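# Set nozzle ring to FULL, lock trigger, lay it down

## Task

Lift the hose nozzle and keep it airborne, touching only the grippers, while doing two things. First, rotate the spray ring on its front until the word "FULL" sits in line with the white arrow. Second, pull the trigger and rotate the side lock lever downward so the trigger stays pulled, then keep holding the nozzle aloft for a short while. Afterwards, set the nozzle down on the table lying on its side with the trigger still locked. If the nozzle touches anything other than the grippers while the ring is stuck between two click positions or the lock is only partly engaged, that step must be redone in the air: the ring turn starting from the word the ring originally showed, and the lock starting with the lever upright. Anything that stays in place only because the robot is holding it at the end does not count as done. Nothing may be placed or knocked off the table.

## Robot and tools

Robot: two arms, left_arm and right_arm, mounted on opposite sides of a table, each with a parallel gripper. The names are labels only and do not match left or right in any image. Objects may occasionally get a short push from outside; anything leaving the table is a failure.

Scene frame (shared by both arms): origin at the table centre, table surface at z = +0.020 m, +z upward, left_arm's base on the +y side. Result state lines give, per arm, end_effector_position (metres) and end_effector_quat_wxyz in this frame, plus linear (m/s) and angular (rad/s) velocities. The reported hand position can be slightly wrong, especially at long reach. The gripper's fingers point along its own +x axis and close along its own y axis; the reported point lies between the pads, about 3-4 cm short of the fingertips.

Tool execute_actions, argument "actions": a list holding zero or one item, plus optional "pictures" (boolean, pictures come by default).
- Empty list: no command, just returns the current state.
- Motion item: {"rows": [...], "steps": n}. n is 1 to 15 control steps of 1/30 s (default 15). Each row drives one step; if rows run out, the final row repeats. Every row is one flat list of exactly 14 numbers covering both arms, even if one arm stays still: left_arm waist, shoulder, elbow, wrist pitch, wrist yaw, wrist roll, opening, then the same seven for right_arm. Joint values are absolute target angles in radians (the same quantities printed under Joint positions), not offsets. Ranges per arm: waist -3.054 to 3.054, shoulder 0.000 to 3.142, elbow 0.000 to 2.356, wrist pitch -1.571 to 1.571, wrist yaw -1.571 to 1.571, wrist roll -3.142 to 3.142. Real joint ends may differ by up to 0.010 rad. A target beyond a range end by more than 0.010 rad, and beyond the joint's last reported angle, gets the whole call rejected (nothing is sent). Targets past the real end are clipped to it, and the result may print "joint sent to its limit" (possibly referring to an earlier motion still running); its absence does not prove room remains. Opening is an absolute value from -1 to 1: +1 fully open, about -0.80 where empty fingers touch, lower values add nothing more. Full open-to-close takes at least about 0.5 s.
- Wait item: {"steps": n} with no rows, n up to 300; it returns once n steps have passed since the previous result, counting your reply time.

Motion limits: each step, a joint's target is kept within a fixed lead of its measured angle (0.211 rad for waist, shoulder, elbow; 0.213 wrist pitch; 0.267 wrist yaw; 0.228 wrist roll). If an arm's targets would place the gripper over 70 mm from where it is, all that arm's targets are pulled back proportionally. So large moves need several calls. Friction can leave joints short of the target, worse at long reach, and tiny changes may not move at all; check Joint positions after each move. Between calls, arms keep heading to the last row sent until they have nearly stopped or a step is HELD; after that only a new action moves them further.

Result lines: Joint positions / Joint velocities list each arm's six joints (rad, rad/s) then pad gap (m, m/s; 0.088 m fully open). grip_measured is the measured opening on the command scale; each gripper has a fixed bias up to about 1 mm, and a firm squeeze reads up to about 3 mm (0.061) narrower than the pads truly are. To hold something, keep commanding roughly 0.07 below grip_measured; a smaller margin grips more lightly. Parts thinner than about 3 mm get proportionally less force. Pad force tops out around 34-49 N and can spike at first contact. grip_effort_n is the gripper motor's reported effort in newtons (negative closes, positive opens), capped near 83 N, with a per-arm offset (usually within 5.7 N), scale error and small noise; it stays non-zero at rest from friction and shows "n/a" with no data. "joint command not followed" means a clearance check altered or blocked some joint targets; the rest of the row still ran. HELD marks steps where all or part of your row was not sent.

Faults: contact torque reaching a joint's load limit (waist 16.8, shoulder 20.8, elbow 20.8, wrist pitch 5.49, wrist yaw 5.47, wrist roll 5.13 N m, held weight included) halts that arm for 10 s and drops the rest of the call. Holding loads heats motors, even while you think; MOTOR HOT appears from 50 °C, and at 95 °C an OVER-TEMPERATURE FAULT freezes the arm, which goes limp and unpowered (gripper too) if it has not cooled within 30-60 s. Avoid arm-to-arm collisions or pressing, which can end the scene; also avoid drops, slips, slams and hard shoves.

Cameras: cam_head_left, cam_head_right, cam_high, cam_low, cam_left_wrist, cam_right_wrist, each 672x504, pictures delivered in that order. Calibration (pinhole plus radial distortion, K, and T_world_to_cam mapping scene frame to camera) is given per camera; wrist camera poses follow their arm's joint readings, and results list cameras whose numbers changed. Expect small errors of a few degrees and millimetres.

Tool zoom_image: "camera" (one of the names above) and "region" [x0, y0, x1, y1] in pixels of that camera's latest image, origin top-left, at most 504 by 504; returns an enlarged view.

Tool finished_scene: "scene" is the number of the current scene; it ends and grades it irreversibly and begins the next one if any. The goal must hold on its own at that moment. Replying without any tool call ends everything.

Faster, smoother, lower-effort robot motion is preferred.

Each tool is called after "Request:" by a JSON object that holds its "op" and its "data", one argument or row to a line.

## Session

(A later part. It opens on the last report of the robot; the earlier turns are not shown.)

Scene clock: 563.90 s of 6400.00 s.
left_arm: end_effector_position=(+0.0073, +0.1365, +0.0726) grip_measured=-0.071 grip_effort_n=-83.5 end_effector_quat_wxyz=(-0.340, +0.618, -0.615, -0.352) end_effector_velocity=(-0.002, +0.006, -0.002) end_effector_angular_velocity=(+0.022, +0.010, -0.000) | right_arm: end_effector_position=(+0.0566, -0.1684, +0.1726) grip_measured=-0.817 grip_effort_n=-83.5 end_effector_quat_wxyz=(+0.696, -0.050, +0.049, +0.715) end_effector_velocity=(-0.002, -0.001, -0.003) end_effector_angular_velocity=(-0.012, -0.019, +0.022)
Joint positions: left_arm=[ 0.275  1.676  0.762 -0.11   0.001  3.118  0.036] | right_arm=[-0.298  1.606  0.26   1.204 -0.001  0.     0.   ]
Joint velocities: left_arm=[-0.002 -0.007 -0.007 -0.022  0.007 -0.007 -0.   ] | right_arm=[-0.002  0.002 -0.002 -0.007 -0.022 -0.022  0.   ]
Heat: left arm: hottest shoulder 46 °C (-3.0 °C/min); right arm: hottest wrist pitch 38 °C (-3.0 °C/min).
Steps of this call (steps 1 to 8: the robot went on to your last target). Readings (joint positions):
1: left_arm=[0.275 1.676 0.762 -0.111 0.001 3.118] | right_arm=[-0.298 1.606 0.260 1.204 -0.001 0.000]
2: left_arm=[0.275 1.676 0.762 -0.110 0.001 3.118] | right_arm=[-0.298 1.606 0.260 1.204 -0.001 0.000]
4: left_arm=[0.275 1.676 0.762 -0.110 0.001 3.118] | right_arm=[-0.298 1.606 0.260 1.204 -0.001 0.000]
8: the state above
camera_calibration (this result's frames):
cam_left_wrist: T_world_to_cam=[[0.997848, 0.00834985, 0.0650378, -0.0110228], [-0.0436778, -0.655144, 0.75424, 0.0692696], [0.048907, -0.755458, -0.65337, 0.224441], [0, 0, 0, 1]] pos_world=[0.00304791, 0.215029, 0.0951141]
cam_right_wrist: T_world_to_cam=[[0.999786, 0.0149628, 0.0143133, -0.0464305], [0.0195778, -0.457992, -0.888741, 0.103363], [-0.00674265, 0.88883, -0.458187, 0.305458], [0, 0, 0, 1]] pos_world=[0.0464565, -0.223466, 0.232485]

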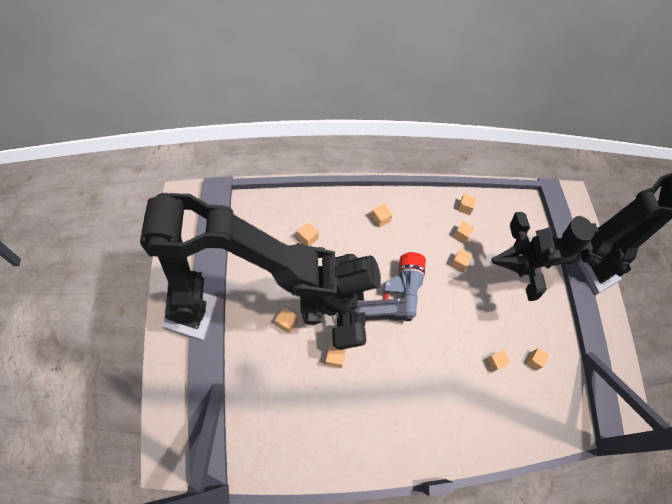

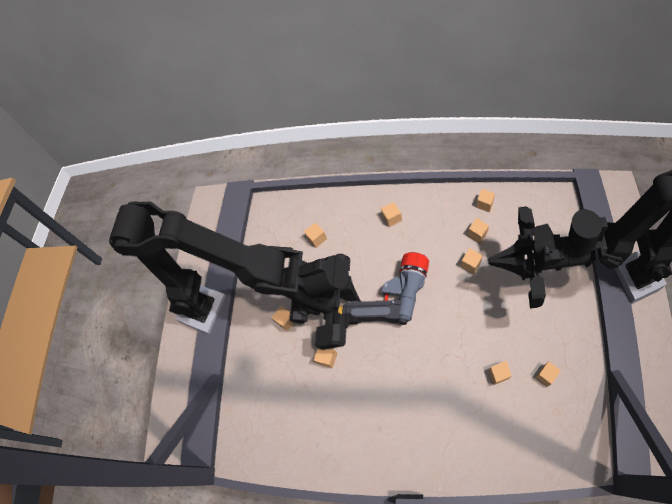

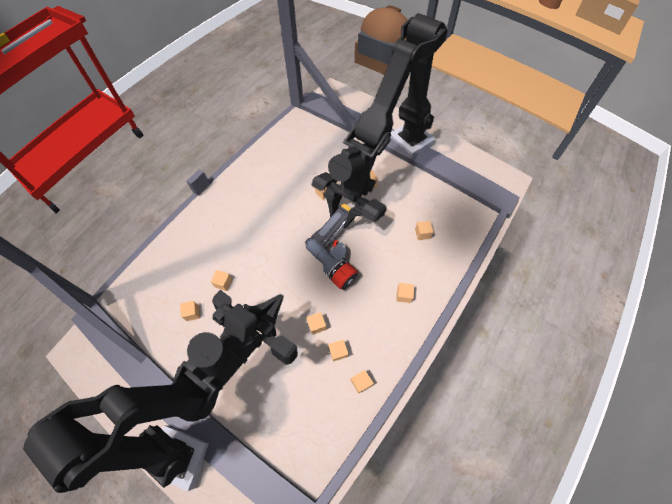

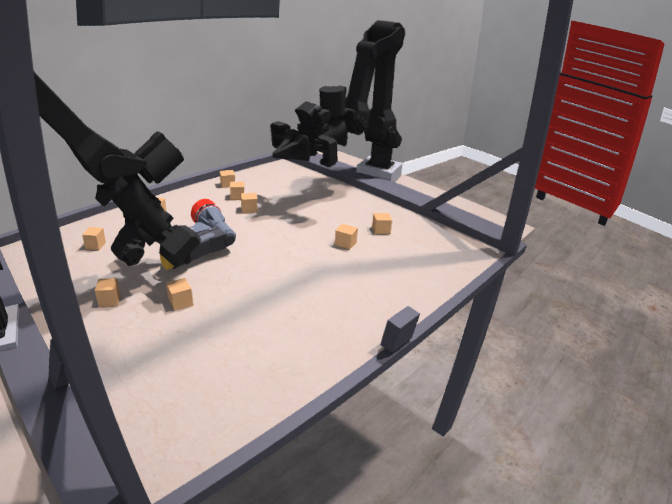

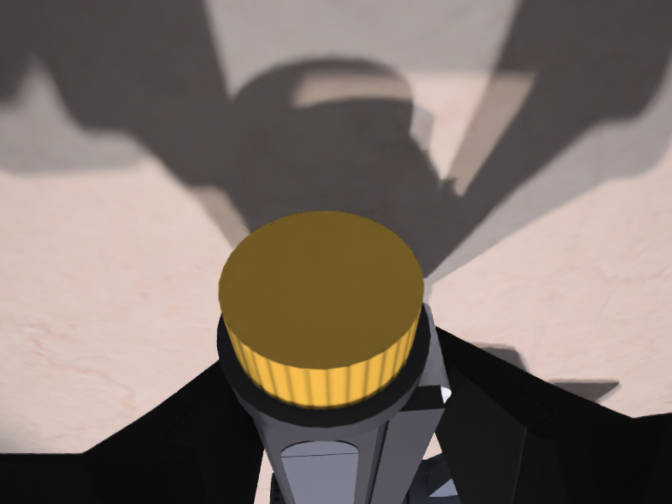

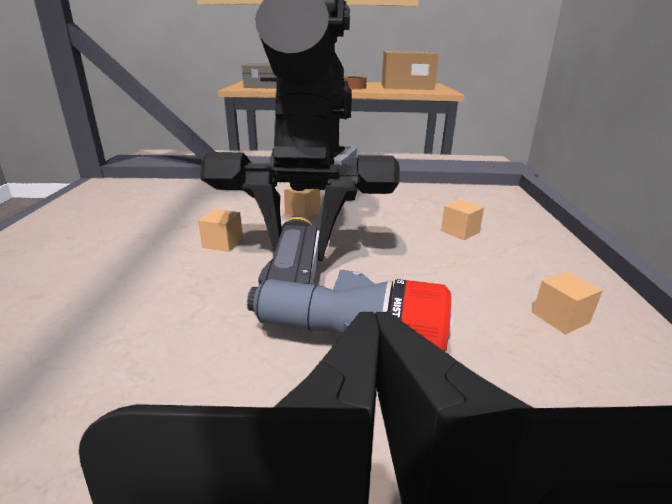

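Request:
{"op": "execute_actions", "data": {
  "actions": [
    {"rows": [[0.274,1.677,0.764,-0.097,0,3.122,-0.14,-0.300,1.600,0.250,1.200,0,0.005,-0.85],[0.274,1.678,0.763,-0.095,0,3.122,-0.14,-0.300,1.600,0.250,1.200,0,0.005,-0.85],[0.274,1.679,0.7625,-0.093,0,3.122,-0.14,-0.300,1.600,0.250,1.200,0,0.005,-0.85],[0.274,1.681,0.7615,-0.091,0,3.122,-0.14,-0.300,1.600,0.250,1.200,0,0.005,-0.85],[0.274,1.682,0.761,-0.089,0,3.122,-0.14,-0.300,1.600,0.250,1.200,0,0.005,-0.85],[0.274,1.683,0.760,-0.087,0,3.122,-0.14,-0.300,1.600,0.250,1.200,0,0.005,-0.85],[0.274,1.684,0.7595,-0.085,0,3.122,-0.14,-0.300,1.600,0.250,1.200,0,0.005,-0.85],[0.274,1.685,0.7585,-0.083,0,3.122,-0.14,-0.300,1.600,0.250,1.200,0,0.005,-0.85],[0.274,1.687,0.758,-0.081,0,3.122,-0.14,-0.300,1.600,0.250,1.200,0,0.005,-0.85],[0.274,1.688,0.757,-0.080,0,3.122,-0.14,-0.300,1.600,0.250,1.200,0,0.005,-0.85]], "steps": 15}
  ],
  "pictures": false
}}

Request:
{"op": "execute_actions", "data": {
  "actions": [
    {"steps": 8}
  ]
}}

Scene clock: 568.90 s of 6400.00 s.
left_arm: end_effector_position=(+0.0073, +0.1364, +0.0686) grip_measured=-0.071 grip_effort_n=-83.5 end_effector_quat_wxyz=(-0.340, +0.618, -0.615, -0.352) end_effector_velocity=(+0.000, -0.003, +0.004) end_effector_angular_velocity=(-0.017, -0.002, +0.008) | right_arm: end_effector_position=(+0.0566, -0.1684, +0.1726) grip_measured=-0.817 grip_effort_n=-83.5 end_effector_quat_wxyz=(+0.696, -0.050, +0.049, +0.715) end_effector_velocity=(-0.000, -0.002, -0.003) end_effector_angular_velocity=(-0.012, -0.007, +0.006)
Joint positions: left_arm=[ 0.275  1.688  0.756 -0.091  0.001  3.118  0.036] | right_arm=[-0.298  1.606  0.26   1.204 -0.001  0.     0.   ]
Joint velocities: left_arm=[-0.002 -0.007  0.002  0.007 -0.007 -0.007  0.   ] | right_arm=[-0.002 -0.002 -0.007 -0.007 -0.007 -0.007  0.   ]
Heat: left arm: hottest shoulder 46 °C (-3.0 °C/min); right arm: hottest wrist pitch 38 °C (-3.0 °C/min).
Steps of this call (steps 1 to 15: the robot went on to your last target; steps 16 to 90: nothing new was sent; then 1.50 s passed at rest; steps 91 to 105: all 15 steps of this action). Readings (joint positions):
91: left_arm=[0.275 1.676 0.762 -0.109 0.001 3.118] | right_arm=[-0.298 1.606 0.260 1.204 -0.001 0.000]
92: left_arm=[0.275 1.677 0.762 -0.108 0.001 3.118] | right_arm=[-0.298 1.606 0.260 1.204 -0.001 0.000]
94: left_arm=[0.275 1.678 0.761 -0.105 0.001 3.118] | right_arm=[-0.298 1.606 0.260 1.204 -0.001 0.000]
98: left_arm=[0.275 1.682 0.759 -0.098 0.001 3.118] | right_arm=[-0.298 1.606 0.260 1.204 -0.001 0.000]
105: the state above

Scene clock: 569.17 s of 6400.00 s.
left_arm: end_effector_position=(+0.0073, +0.1362, +0.0687) grip_measured=-0.071 grip_effort_n=-83.5 end_effector_quat_wxyz=(-0.340, +0.618, -0.616, -0.352) end_effector_velocity=(+0.000, +0.002, +0.001) end_effector_angular_velocity=(+0.002, -0.002, +0.008) | right_arm: end_effector_position=(+0.0566, -0.1684, +0.1726) grip_measured=-0.817 grip_effort_n=-83.5 end_effector_quat_wxyz=(+0.696, -0.050, +0.049, +0.715) end_effector_velocity=(-0.000, -0.000, -0.003) end_effector_angular_velocity=(-0.017, -0.007, +0.006)
Joint positions: left_arm=[ 0.275  1.688  0.756 -0.09   0.001  3.118  0.036] | right_arm=[-0.298  1.606  0.26   1.204 -0.001  0.     0.   ]
Joint velocities: left_arm=[-0.002 -0.007 -0.002 -0.007 -0.007 -0.007 -0.   ] | right_arm=[-0.002 -0.002  0.002 -0.022 -0.007 -0.007  0.   ]
Heat: left arm: hottest shoulder 46 °C (-3.0 °C/min); right arm: hottest wrist pitch 38 °C (-3.0 °C/min).
Steps of this call (steps 1 to 8: the robot went on to your last target). Readings (joint positions):
1: left_arm=[0.275 1.688 0.756 -0.091 0.001 3.118] | right_arm=[-0.298 1.606 0.260 1.204 -0.001 0.000]
2: left_arm=[0.275 1.688 0.756 -0.091 0.001 3.118] | right_arm=[-0.298 1.606 0.260 1.204 -0.001 0.000]
4: left_arm=[0.275 1.688 0.756 -0.091 0.001 3.118] | right_arm=[-0.298 1.606 0.260 1.204 -0.001 0.000]
8: the state above
camera_calibration (this result's frames):
cam_left_wrist: T_world_to_cam=[[0.997848, 0.00839946, 0.0650251, -0.0107694], [-0.043673, -0.654569, 0.75474, 0.071934], [0.0489028, -0.755956, -0.652793, 0.221705], [0, 0, 0, 1]] pos_world=[0.00304579, 0.214776, 0.0911367]
cam_right_wrist: T_world_to_cam=[[0.999786, 0.0149628, 0.0143133, -0.0464305], [0.0195778, -0.457992, -0.888741, 0.103363], [-0.00674265, 0.88883, -0.458187, 0.305458], [0, 0, 0, 1]] pos_world=[0.0464565, -0.223466, 0.232485]

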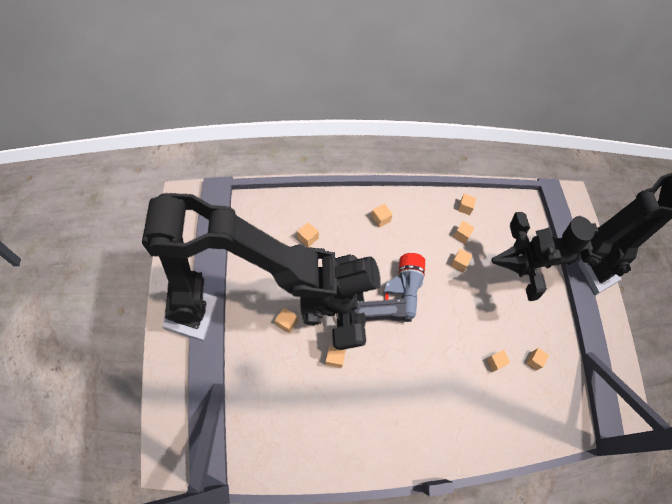

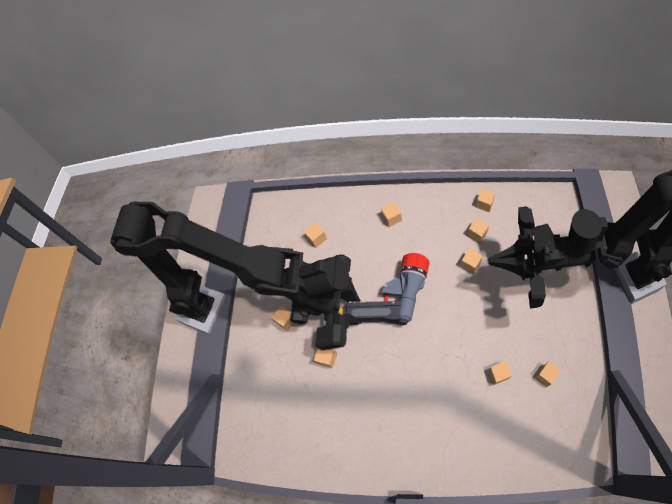

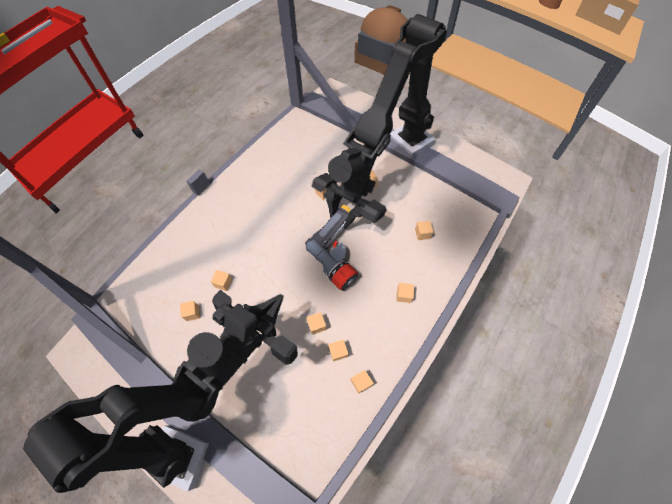

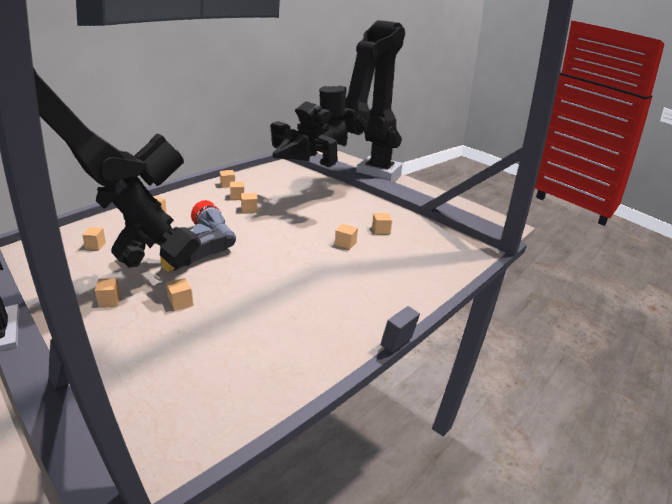

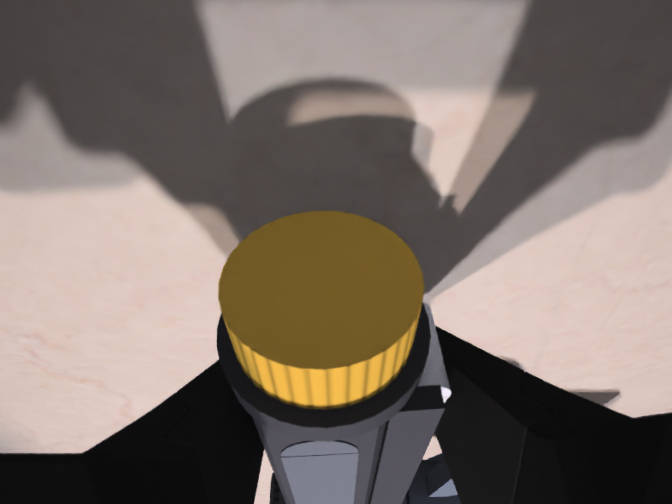

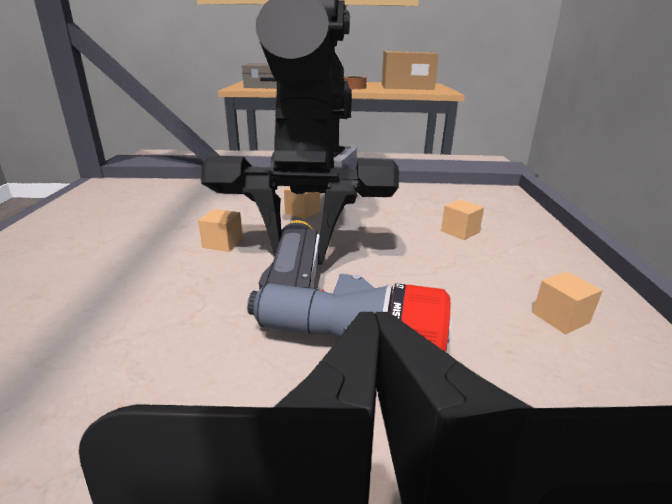

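Request:
{"op": "zoom_image", "data": {
  "camera": "cam_high",
  "region": [295, 195, 395, 295]
}}

Request:
{"op": "zoom_image", "data": {
  "camera": "cam_low",
  "region": [140, 190, 250, 290]
}}

Region (295, 195, 395, 295) of cam_high's 672x504 image, scaled by 5.040, with more detail than that image has.

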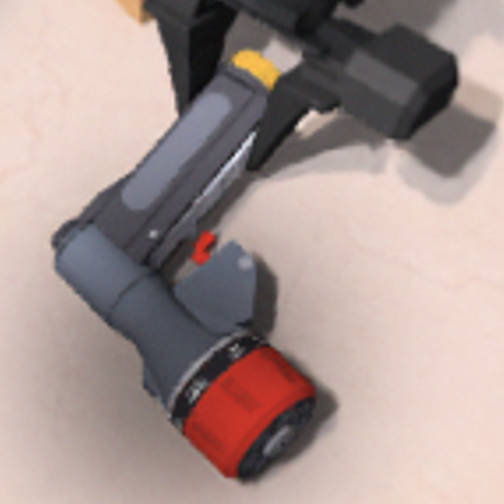

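Region (140, 190, 250, 290) of cam_low's 672x504 image, scaled by 4.582, with more detail than that image has; it fills the top 458 rows of this view, and the rest is white.

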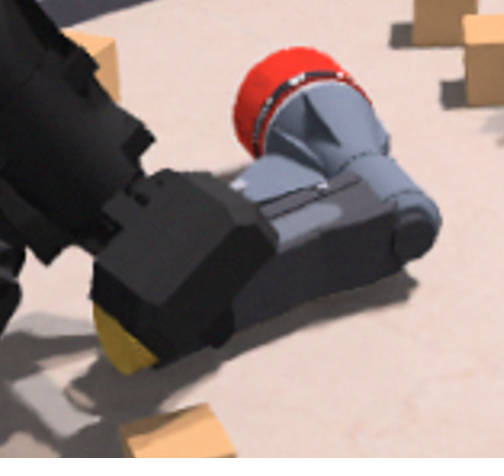

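Request:
{"op": "execute_actions", "data": {
  "actions": [
    {"rows": [[0.274,1.689,0.7565,-0.0785,0,3.122,-0.14,-0.300,1.600,0.250,1.200,0,0.005,-0.85],[0.274,1.690,0.756,-0.077,0,3.122,-0.14,-0.300,1.600,0.250,1.200,0,0.005,-0.85],[0.274,1.691,0.7555,-0.0755,0,3.122,-0.14,-0.300,1.600,0.250,1.200,0,0.005,-0.85],[0.274,1.692,0.755,-0.074,0,3.122,-0.14,-0.300,1.600,0.250,1.200,0,0.005,-0.85],[0.274,1.693,0.754,-0.0725,0,3.122,-0.14,-0.300,1.600,0.250,1.200,0,0.005,-0.85],[0.274,1.694,0.7535,-0.071,0,3.122,-0.14,-0.300,1.600,0.250,1.200,0,0.005,-0.85],[0.274,1.695,0.753,-0.0695,0,3.122,-0.14,-0.300,1.600,0.250,1.200,0,0.005,-0.85],[0.274,1.696,0.7525,-0.068,0,3.122,-0.14,-0.300,1.600,0.250,1.200,0,0.005,-0.85],[0.274,1.697,0.7515,-0.066,0,3.122,-0.14,-0.300,1.600,0.250,1.200,0,0.005,-0.85]], "steps": 15}
  ],
  "pictures": false
}}

Request:
{"op": "execute_actions", "data": {
  "actions": [
    {"steps": 8}
  ]
}}

Scene clock: 578.83 s of 6400.00 s.
left_arm: end_effector_position=(+0.0073, +0.1356, +0.0668) grip_measured=-0.071 grip_effort_n=-83.5 end_effector_quat_wxyz=(-0.339, +0.618, -0.616, -0.351) end_effector_velocity=(-0.002, +0.002, -0.001) end_effector_angular_velocity=(+0.008, +0.018, +0.012) | right_arm: end_effector_position=(+0.0566, -0.1684, +0.1725) grip_measured=-0.817 grip_effort_n=-83.5 end_effector_quat_wxyz=(+0.696, -0.051, +0.049, +0.715) end_effector_velocity=(-0.002, -0.001, -0.002) end_effector_angular_velocity=(-0.007, -0.004, +0.020)
Joint positions: left_arm=[ 0.275  1.694  0.751 -0.076  0.001  3.118  0.036] | right_arm=[-0.298  1.606  0.26   1.204 -0.001  0.     0.   ]
Joint velocities: left_arm=[-0.002 -0.002 -0.002 -0.007  0.007 -0.022 -0.   ] | right_arm=[-0.002 -0.002 -0.002 -0.007 -0.022 -0.007  0.   ]
Heat: left arm: hottest shoulder 45 °C (-4.1 °C/min); right arm: hottest wrist pitch 38 °C (-2.0 °C/min).
Steps of this call (steps 1 to 15: the robot went on to your last target; steps 16 to 90: nothing new was sent; then 6.17 s passed at rest; steps 91 to 105: all 15 steps of this action). Readings (joint positions):
91: left_arm=[0.275 1.688 0.756 -0.090 0.001 3.118] | right_arm=[-0.298 1.606 0.260 1.204 -0.001 0.000]
92: left_arm=[0.275 1.688 0.755 -0.090 0.001 3.118] | right_arm=[-0.298 1.606 0.260 1.204 -0.001 0.000]
94: left_arm=[0.275 1.689 0.755 -0.087 0.001 3.118] | right_arm=[-0.298 1.606 0.260 1.204 -0.001 0.000]
98: left_arm=[0.275 1.692 0.753 -0.081 0.001 3.118] | right_arm=[-0.298 1.606 0.260 1.204 -0.001 0.000]
105: the state above

Scene clock: 579.10 s of 6400.00 s.
left_arm: end_effector_position=(+0.0073, +0.1355, +0.0669) grip_measured=-0.071 grip_effort_n=-83.5 end_effector_quat_wxyz=(-0.339, +0.618, -0.616, -0.351) end_effector_velocity=(+0.000, +0.002, -0.002) end_effector_angular_velocity=(+0.012, +0.005, +0.020) | right_arm: end_effector_position=(+0.0566, -0.1684, +0.1725) grip_measured=-0.817 grip_effort_n=-83.5 end_effector_quat_wxyz=(+0.696, -0.051, +0.049, +0.715) end_effector_velocity=(+0.002, -0.002, -0.003) end_effector_angular_velocity=(-0.012, -0.007, +0.001)
Joint positions: left_arm=[ 0.275  1.694  0.751 -0.075  0.001  3.118  0.036] | right_arm=[-0.298  1.606  0.26   1.204 -0.001  0.     0.   ]
Joint velocities: left_arm=[-0.002  0.002 -0.002 -0.007 -0.007 -0.022 -0.   ] | right_arm=[-0.007 -0.002 -0.007 -0.007 -0.007 -0.007  0.   ]
Heat: left arm: hottest shoulder 45 °C (-4.0 °C/min); right arm: hottest wrist pitch 38 °C (-2.0 °C/min).
Steps of this call (steps 1 to 8: the robot went on to your last target). Readings (joint positions):
1: left_arm=[0.275 1.694 0.751 -0.076 0.001 3.118] | right_arm=[-0.298 1.606 0.260 1.204 -0.001 0.000]
2: left_arm=[0.275 1.694 0.751 -0.075 0.001 3.118] | right_arm=[-0.298 1.606 0.260 1.204 -0.001 0.000]
4: left_arm=[0.275 1.694 0.751 -0.075 0.001 3.118] | right_arm=[-0.298 1.606 0.260 1.204 -0.001 0.000]
8: the state above
camera_calibration (this result's frames):
cam_left_wrist: T_world_to_cam=[[0.997851, 0.00867216, 0.0649542, -0.0106726], [-0.0436464, -0.651396, 0.757481, 0.0721815], [0.0488799, -0.758688, -0.649617, 0.220127], [0, 0, 0, 1]] pos_world=[0.0030403, 0.214119, 0.0890156]
cam_right_wrist: T_world_to_cam=[[0.999785, 0.0149682, 0.0143171, -0.0464291], [0.0195863, -0.458331, -0.888566, 0.103197], [-0.00673829, 0.888655, -0.458526, 0.305459], [0, 0, 0, 1]] pos_world=[0.0464562, -0.223455, 0.232423]

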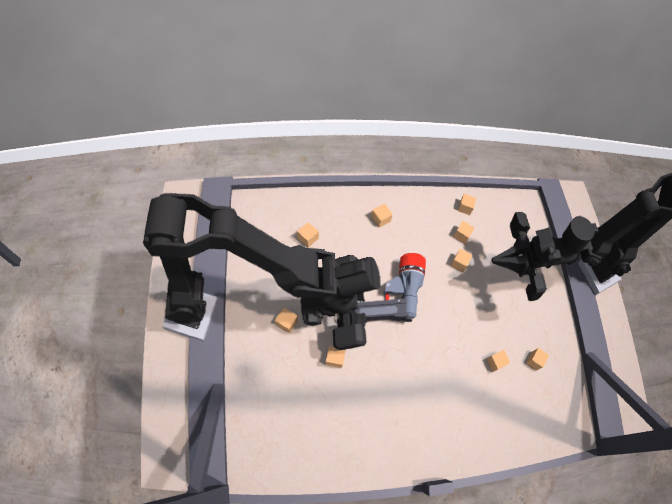

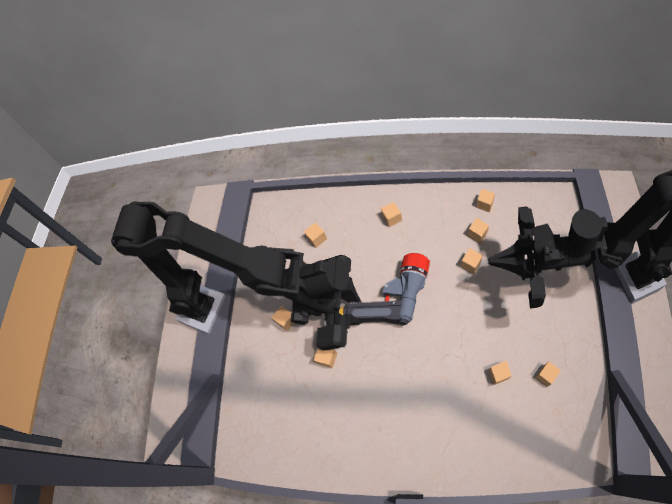

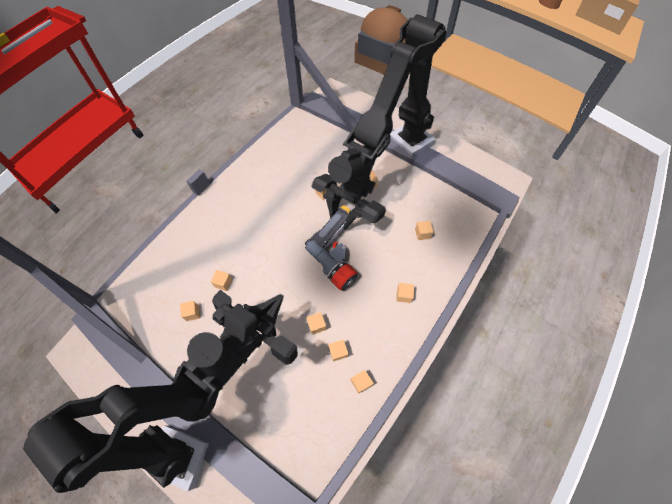

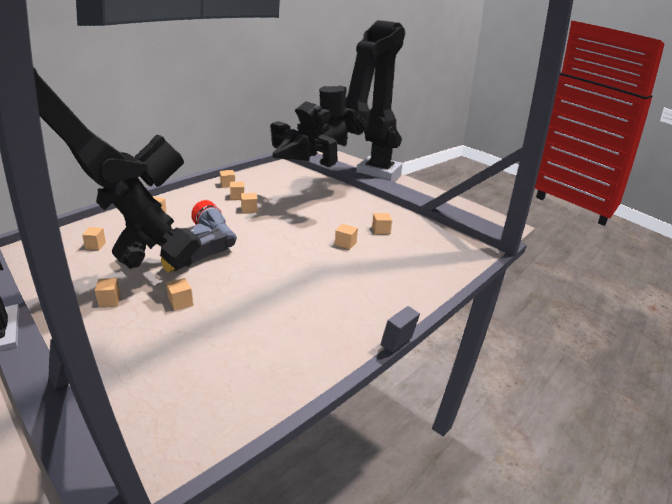

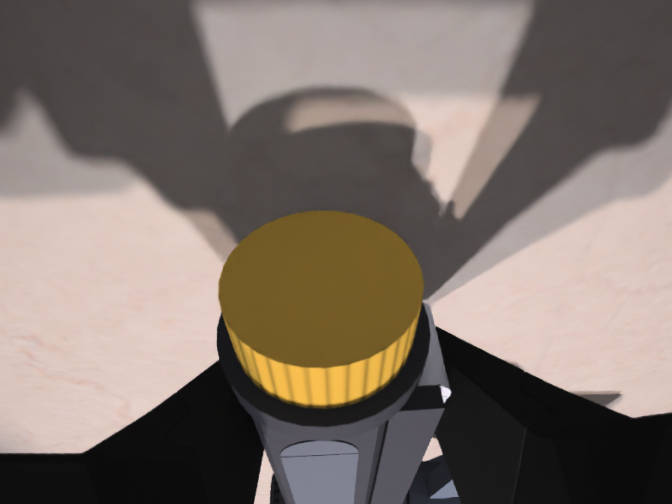

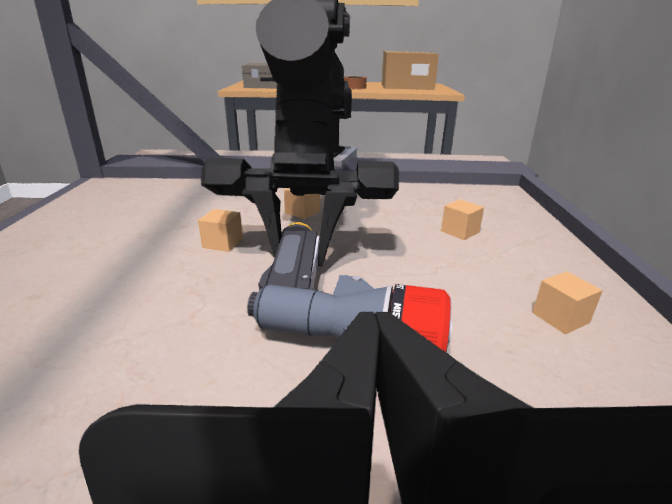

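Request:
{"op": "execute_actions", "data": {
  "actions": [
    {"rows": [[0.274,1.694,0.7515,-0.061,0,3.122,-0.14,-0.300,1.600,0.250,1.200,0,0.005,-0.85],[0.274,1.694,0.749,-0.055,0,3.122,-0.14,-0.300,1.600,0.250,1.200,0,0.005,-0.85],[0.274,1.694,0.745,-0.048,0,3.122,-0.14,-0.300,1.600,0.250,1.200,0,0.005,-0.85],[0.274,1.694,0.740,-0.040,0,3.122,-0.14,-0.300,1.600,0.250,1.200,0,0.005,-0.85],[0.274,1.694,0.735,-0.031,0,3.122,-0.14,-0.300,1.600,0.250,1.200,0,0.005,-0.85],[0.274,1.694,0.730,-0.022,0,3.122,-0.14,-0.300,1.600,0.250,1.200,0,0.005,-0.85],[0.274,1.694,0.725,-0.013,0,3.122,-0.14,-0.300,1.600,0.250,1.200,0,0.005,-0.85],[0.274,1.693,0.720,-0.004,0,3.122,-0.14,-0.300,1.600,0.250,1.200,0,0.005,-0.85],[0.274,1.693,0.715,0.005,0,3.122,-0.14,-0.300,1.600,0.250,1.200,0,0.005,-0.85],[0.274,1.693,0.710,0.014,0,3.122,-0.14,-0.300,1.600,0.250,1.200,0,0.005,-0.85],[0.274,1.693,0.705,0.023,0,3.122,-0.14,-0.300,1.600,0.250,1.200,0,0.005,-0.85],[0.274,1.693,0.700,0.031,0,3.122,-0.14,-0.300,1.600,0.250,1.200,0,0.005,-0.85],[0.274,1.693,0.695,0.038,0,3.122,-0.14,-0.300,1.600,0.250,1.200,0,0.005,-0.85],[0.274,1.693,0.691,0.043,0,3.122,-0.14,-0.300,1.600,0.250,1.200,0,0.005,-0.85],[0.274,1.693,0.689,0.046,0,3.122,-0.14,-0.300,1.600,0.250,1.200,0,0.005,-0.85]], "steps": 15}
  ],
  "pictures": false
}}

Request:
{"op": "execute_actions", "data": {
  "actions": [
    {"steps": 12}
  ]
}}

Scene clock: 603.17 s of 6400.00 s.
left_arm: end_effector_position=(+0.0073, +0.1358, +0.0625) grip_measured=-0.071 grip_effort_n=-83.5 end_effector_quat_wxyz=(-0.324, +0.626, -0.624, -0.336) end_effector_velocity=(+0.001, +0.008, -0.011) end_effector_angular_velocity=(-0.047, -0.014, +0.011) | right_arm: end_effector_position=(+0.0566, -0.1684, +0.1725) grip_measured=-0.817 grip_effort_n=-83.5 end_effector_quat_wxyz=(+0.696, -0.051, +0.049, +0.715) end_effector_velocity=(+0.002, -0.000, +0.003) end_effector_angular_velocity=(+0.013, -0.020, +0.003)
Joint positions: left_arm=[0.275 1.694 0.699 0.024 0.001 3.118 0.036] | right_arm=[-0.298  1.606  0.26   1.204 -0.001  0.     0.   ]
Joint velocities: left_arm=[-0.007 -0.002 -0.095  0.139 -0.022 -0.007 -0.   ] | right_arm=[-0.007 -0.007 -0.002  0.007 -0.007 -0.022  0.   ]
Heat: left arm: hottest shoulder 44 °C (-4.0 °C/min); right arm: hottest wrist pitch 38 °C (-1.0 °C/min).
Steps of this call (steps 1 to 15: the robot went on to your last target; steps 16 to 90: nothing new was sent; then 20.57 s passed at rest; steps 91 to 105: all 15 steps of this action). Readings (joint positions):
91: left_arm=[0.275 1.694 0.751 -0.074 0.001 3.118] | right_arm=[-0.298 1.606 0.260 1.204 -0.001 0.000]
92: left_arm=[0.275 1.694 0.751 -0.072 0.001 3.118] | right_arm=[-0.298 1.606 0.260 1.204 -0.001 0.000]
94: left_arm=[0.275 1.694 0.746 -0.062 0.001 3.118] | right_arm=[-0.298 1.606 0.260 1.204 -0.001 0.000]
98: left_arm=[0.275 1.694 0.730 -0.033 0.001 3.118] | right_arm=[-0.298 1.606 0.260 1.204 -0.001 0.000]
105: the state above

Scene clock: 603.57 s of 6400.00 s.
left_arm: end_effector_position=(+0.0073, +0.1358, +0.0621) grip_measured=-0.071 grip_effort_n=-83.5 end_effector_quat_wxyz=(-0.322, +0.627, -0.625, -0.334) end_effector_velocity=(+0.000, +0.002, +0.001) end_effector_angular_velocity=(+0.002, -0.002, +0.008) | right_arm: end_effector_position=(+0.0566, -0.1684, +0.1725) grip_measured=-0.817 grip_effort_n=-83.5 end_effector_quat_wxyz=(+0.696, -0.051, +0.049, +0.715) end_effector_velocity=(+0.004, -0.001, -0.003) end_effector_angular_velocity=(-0.012, +0.006, -0.016)
Joint positions: left_arm=[0.275 1.694 0.692 0.037 0.001 3.118 0.036] | right_arm=[-0.298  1.606  0.26   1.204 -0.001  0.     0.   ]
Joint velocities: left_arm=[-0.002 -0.007 -0.002 -0.007 -0.007 -0.007 -0.   ] | right_arm=[-0.007  0.002 -0.002 -0.007  0.007  0.007  0.   ]
Heat: left arm: hottest shoulder 44 °C (-4.0 °C/min); right arm: hottest wrist pitch 38 °C (-1.0 °C/min).
Steps of this call (steps 1 to 12: the robot went on to your last target). Readings (joint positions):
1: left_arm=[0.275 1.694 0.696 0.028 0.001 3.118] | right_arm=[-0.298 1.606 0.260 1.204 -0.001 0.000]
2: left_arm=[0.275 1.694 0.695 0.031 0.001 3.118] | right_arm=[-0.298 1.606 0.260 1.204 -0.001 0.000]
4: left_arm=[0.275 1.694 0.693 0.034 0.001 3.118] | right_arm=[-0.298 1.606 0.260 1.204 -0.001 0.000]
8: left_arm=[0.275 1.694 0.693 0.036 0.001 3.118] | right_arm=[-0.298 1.606 0.260 1.204 -0.001 0.000]
12: the state above
camera_calibration (this result's frames):
cam_left_wrist: T_world_to_cam=[[0.997879, 0.0120907, 0.063961, -0.010771], [-0.043303, -0.610335, 0.790959, 0.0683157], [0.0486009, -0.792051, -0.608517, 0.219232], [0, 0, 0, 1]] pos_world=[0.00305158, 0.215469, 0.0800602]
cam_right_wrist: T_world_to_cam=[[0.999785, 0.0149682, 0.0143171, -0.0464291], [0.0195863, -0.458331, -0.888566, 0.103197], [-0.00673829, 0.888655, -0.458526, 0.305459], [0, 0, 0, 1]] pos_world=[0.0464562, -0.223455, 0.232423]

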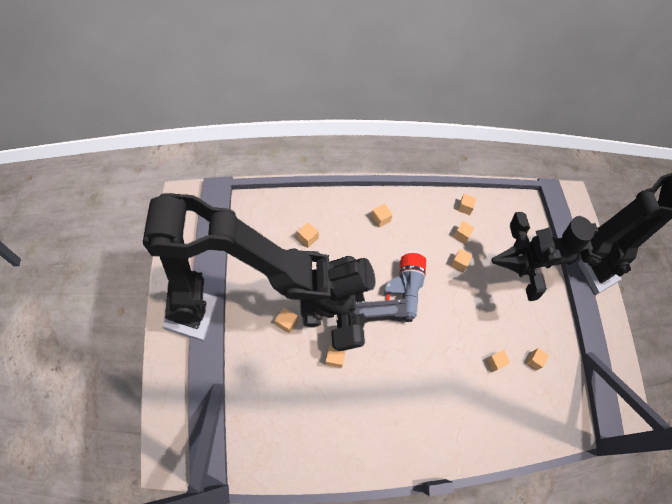

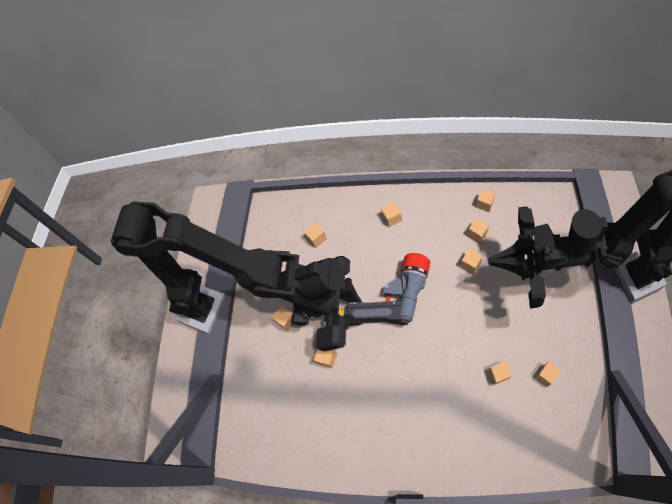

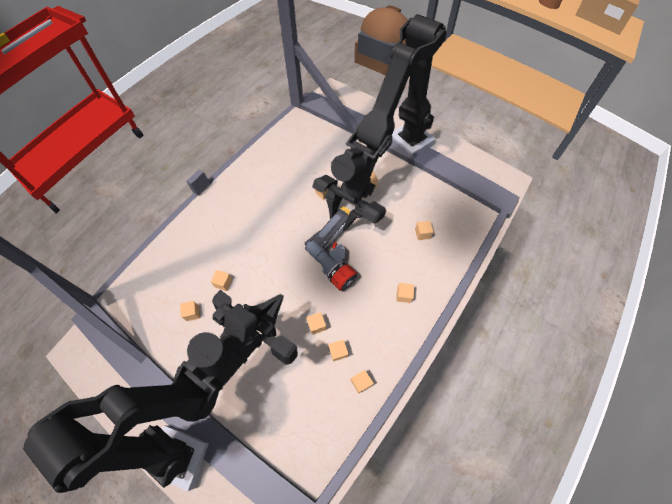

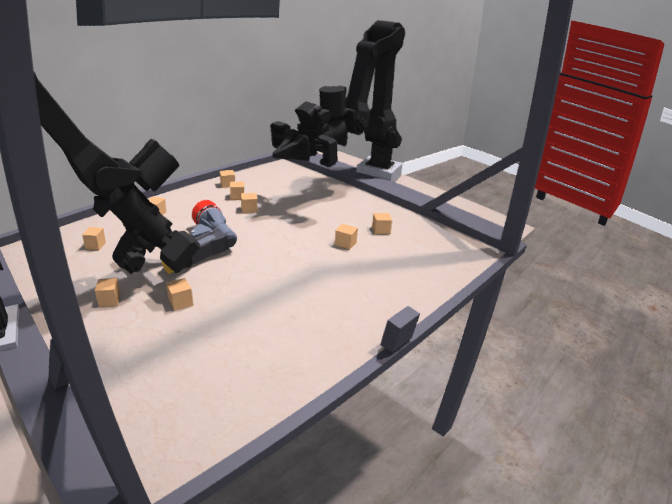

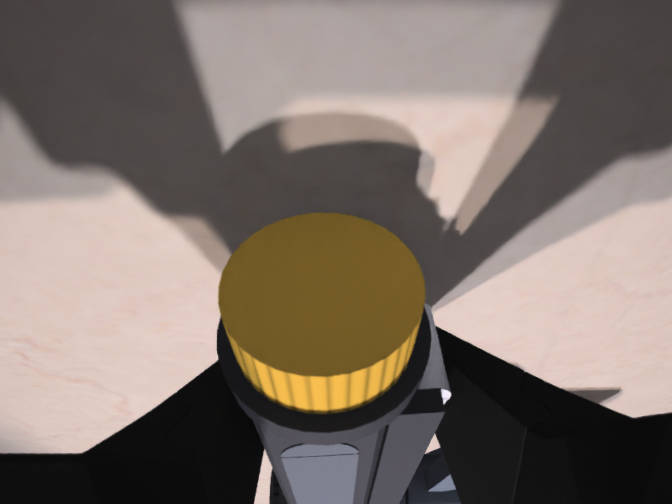

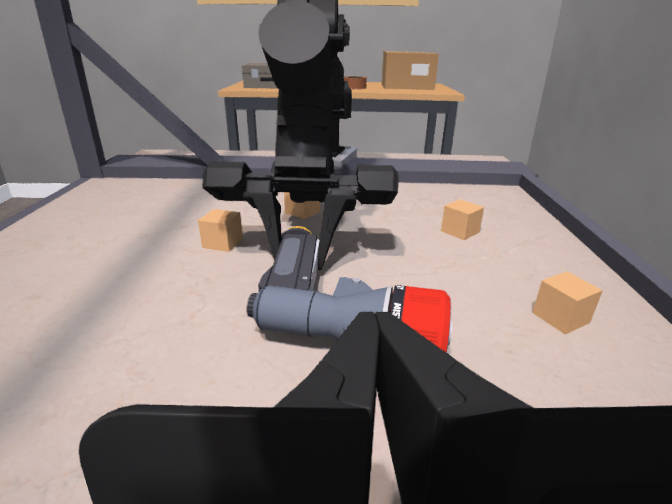

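Request:
{"op": "execute_actions", "data": {
  "actions": [
    {"rows": [[0.275,1.694,0.692,0.040,0,3.120,-0.10,-0.300,1.600,0.250,1.200,0,0.005,-0.85],[0.275,1.694,0.692,0.040,0,3.120,-0.07,-0.300,1.600,0.250,1.200,0,0.005,-0.85],[0.275,1.694,0.692,0.040,0,3.120,-0.05,-0.300,1.600,0.250,1.200,0,0.005,-0.85],[0.275,1.694,0.692,0.040,0,3.120,-0.03,-0.300,1.600,0.250,1.200,0,0.005,-0.85],[0.275,1.694,0.692,0.040,0,3.120,-0.01,-0.300,1.600,0.250,1.200,0,0.005,-0.85],[0.275,1.694,0.692,0.040,0,3.120,0.01,-0.300,1.600,0.250,1.200,0,0.005,-0.85],[0.275,1.694,0.692,0.040,0,3.120,0.03,-0.300,1.600,0.250,1.200,0,0.005,-0.85],[0.275,1.694,0.692,0.040,0,3.120,0.06,-0.300,1.600,0.250,1.200,0,0.005,-0.85],[0.275,1.694,0.692,0.040,0,3.120,0.10,-0.300,1.600,0.250,1.200,0,0.005,-0.85],[0.275,1.694,0.692,0.040,0,3.120,0.15,-0.300,1.600,0.250,1.200,0,0.005,-0.85],[0.275,1.694,0.692,0.040,0,3.120,0.20,-0.300,1.600,0.250,1.200,0,0.005,-0.85],[0.275,1.694,0.692,0.040,0,3.120,0.26,-0.300,1.600,0.250,1.200,0,0.005,-0.85],[0.275,1.694,0.692,0.040,0,3.120,0.32,-0.300,1.600,0.250,1.200,0,0.005,-0.85],[0.275,1.694,0.692,0.040,0,3.120,0.38,-0.300,1.600,0.250,1.200,0,0.005,-0.85],[0.275,1.694,0.692,0.040,0,3.120,0.42,-0.300,1.600,0.250,1.200,0,0.005,-0.85]], "steps": 15}
  ],
  "pictures": false
}}

Request:
{"op": "execute_actions", "data": {
  "actions": [
    {"steps": 10}
  ]
}}

Scene clock: 609.13 s of 6400.00 s.
left_arm: end_effector_position=(+0.0078, +0.1354, +0.0624) grip_measured=+0.303 grip_effort_n=17.0 end_effector_quat_wxyz=(-0.321, +0.628, -0.625, -0.334) end_effector_velocity=(+0.000, -0.001, +0.003) end_effector_angular_velocity=(-0.012, -0.010, -0.004) | right_arm: end_effector_position=(+0.0566, -0.1684, +0.1725) grip_measured=-0.817 grip_effort_n=-83.5 end_effector_quat_wxyz=(+0.696, -0.051, +0.049, +0.715) end_effector_velocity=(+0.002, -0.001, -0.003) end_effector_angular_velocity=(-0.012, -0.023, -0.007)
Joint positions: left_arm=[0.276 1.694 0.692 0.039 0.    3.118 0.054] | right_arm=[-0.298  1.606  0.26   1.204 -0.001  0.     0.   ]
Joint velocities: left_arm=[-0.002 -0.007 -0.002  0.007 -0.007  0.007  0.07 ] | right_arm=[-0.002  0.002 -0.002 -0.007  0.007 -0.022  0.   ]
Heat: left arm: hottest shoulder 44 °C (-3.0 °C/min); right arm: hottest wrist pitch 38 °C (-1.0 °C/min).
Steps of this call (steps 1 to 30: the robot went on to your last target; steps 31 to 90: nothing new was sent; then 2.07 s passed at rest; steps 91 to 105: all 15 steps of this action). Readings (joint positions):
91: left_arm=[0.275 1.694 0.692 0.037 0.001 3.118] | right_arm=[-0.298 1.606 0.260 1.204 -0.001 0.000]
92: left_arm=[0.275 1.694 0.692 0.037 0.001 3.118] | right_arm=[-0.298 1.606 0.260 1.204 -0.001 0.000]
94: left_arm=[0.275 1.694 0.692 0.037 0.001 3.118] | right_arm=[-0.298 1.606 0.260 1.204 -0.001 0.000]
98: left_arm=[0.276 1.694 0.692 0.037 0.000 3.118] | right_arm=[-0.298 1.606 0.260 1.204 -0.001 0.000]
105: the state above

Scene clock: 609.47 s of 6400.00 s.
left_arm: end_effector_position=(+0.0078, +0.1354, +0.0624) grip_measured=+0.414 grip_effort_n=17.0 end_effector_quat_wxyz=(-0.321, +0.628, -0.625, -0.334) end_effector_velocity=(-0.002, +0.005, -0.003) end_effector_angular_velocity=(+0.022, +0.010, -0.001) | right_arm: end_effector_position=(+0.0566, -0.1684, +0.1725) grip_measured=-0.817 grip_effort_n=-83.5 end_effector_quat_wxyz=(+0.696, -0.051, +0.049, +0.715) end_effector_velocity=(+0.002, -0.001, -0.002) end_effector_angular_velocity=(-0.007, -0.008, -0.009)
Joint positions: left_arm=[0.276 1.694 0.692 0.039 0.    3.118 0.059] | right_arm=[-0.298  1.606  0.26   1.204 -0.001  0.     0.   ]
Joint velocities: left_arm=[-0.002 -0.002 -0.002 -0.022  0.007 -0.007  0.002] | right_arm=[-0.002 -0.002 -0.002 -0.007  0.007 -0.007  0.   ]
Heat: left arm: hottest shoulder 44 °C (-3.0 °C/min); right arm: hottest wrist pitch 38 °C (-1.0 °C/min).
Steps of this call (steps 1 to 10: the robot went on to your last target). Readings (joint positions):
1: left_arm=[0.276 1.694 0.692 0.039 0.000 3.118] | right_arm=[-0.298 1.606 0.260 1.204 -0.001 0.000]
2: left_arm=[0.276 1.694 0.692 0.039 0.000 3.118] | right_arm=[-0.298 1.606 0.260 1.204 -0.001 0.000]
4: left_arm=[0.276 1.694 0.692 0.039 0.000 3.118] | right_arm=[-0.298 1.606 0.260 1.204 -0.001 0.000]
8: left_arm=[0.276 1.694 0.692 0.039 0.000 3.118] | right_arm=[-0.298 1.606 0.260 1.204 -0.001 0.000]
10: the state above
camera_calibration (this result's frames):
cam_left_wrist: T_world_to_cam=[[0.997801, 0.0136264, 0.0648593, -0.0114881], [-0.0431723, -0.60888, 0.792086, 0.0676681], [0.0502848, -0.793145, -0.606953, 0.219118], [0, 0, 0, 1]] pos_world=[0.0033659, 0.215151, 0.0801408]
cam_right_wrist: T_world_to_cam=[[0.999785, 0.0149682, 0.0143171, -0.0464291], [0.0195863, -0.458331, -0.888566, 0.103197], [-0.00673829, 0.888655, -0.458526, 0.305459], [0, 0, 0, 1]] pos_world=[0.0464562, -0.223455, 0.232423]

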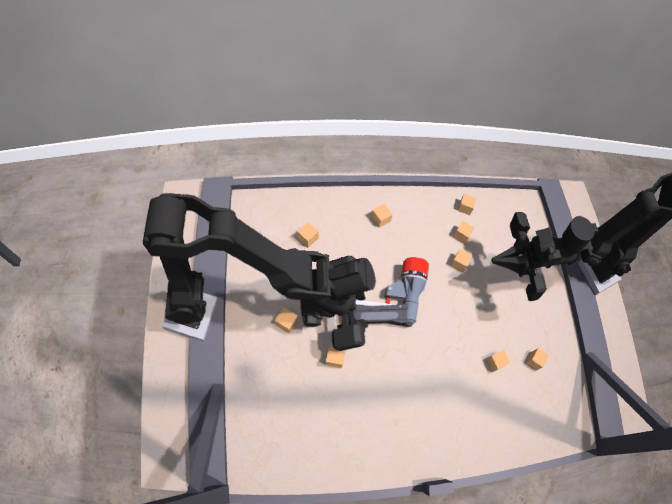

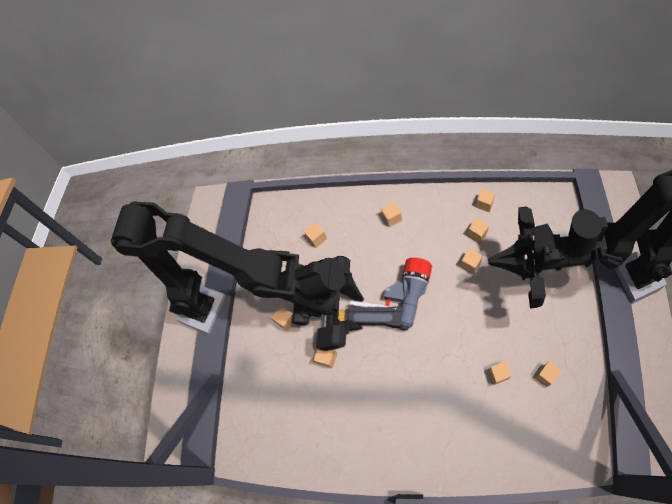

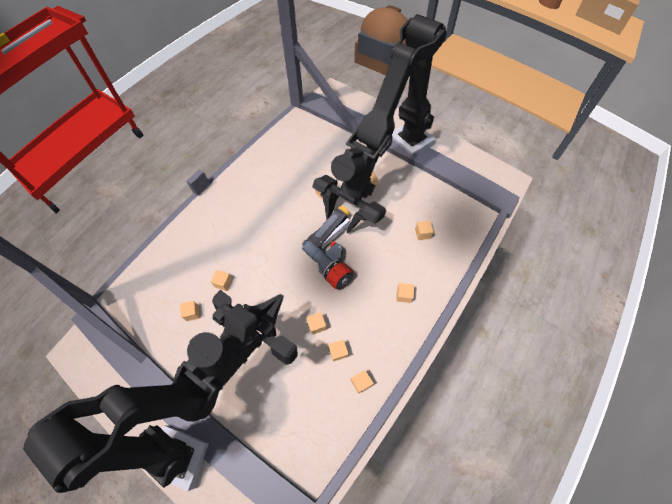

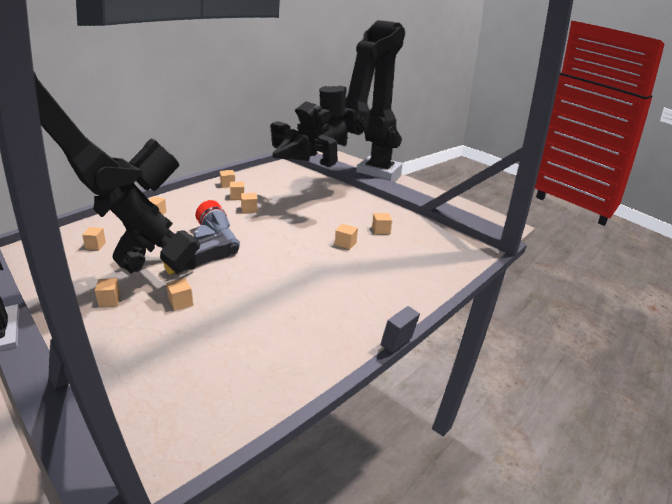

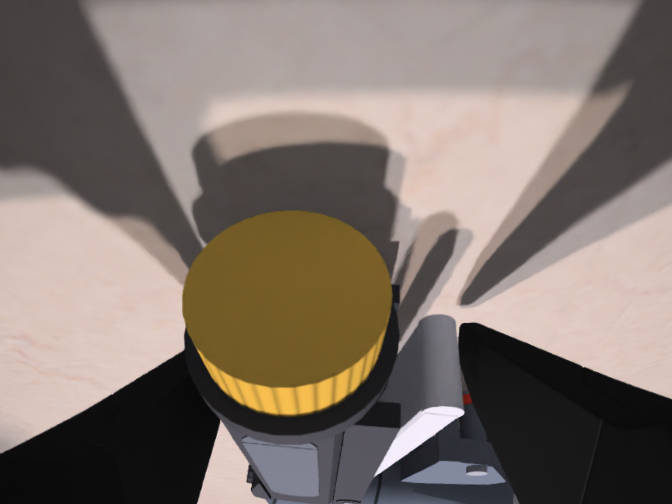

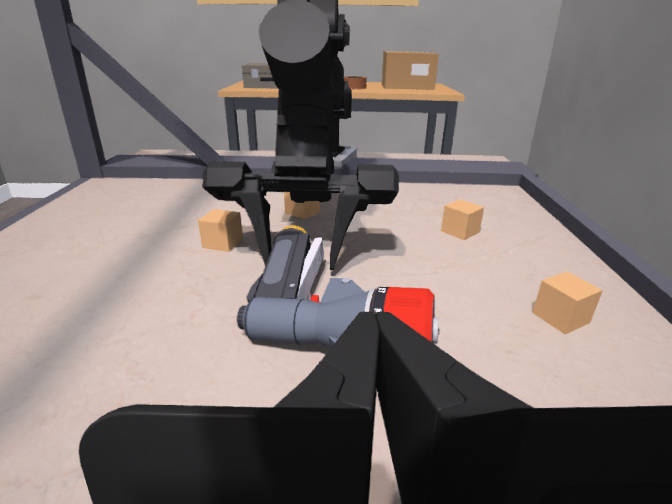

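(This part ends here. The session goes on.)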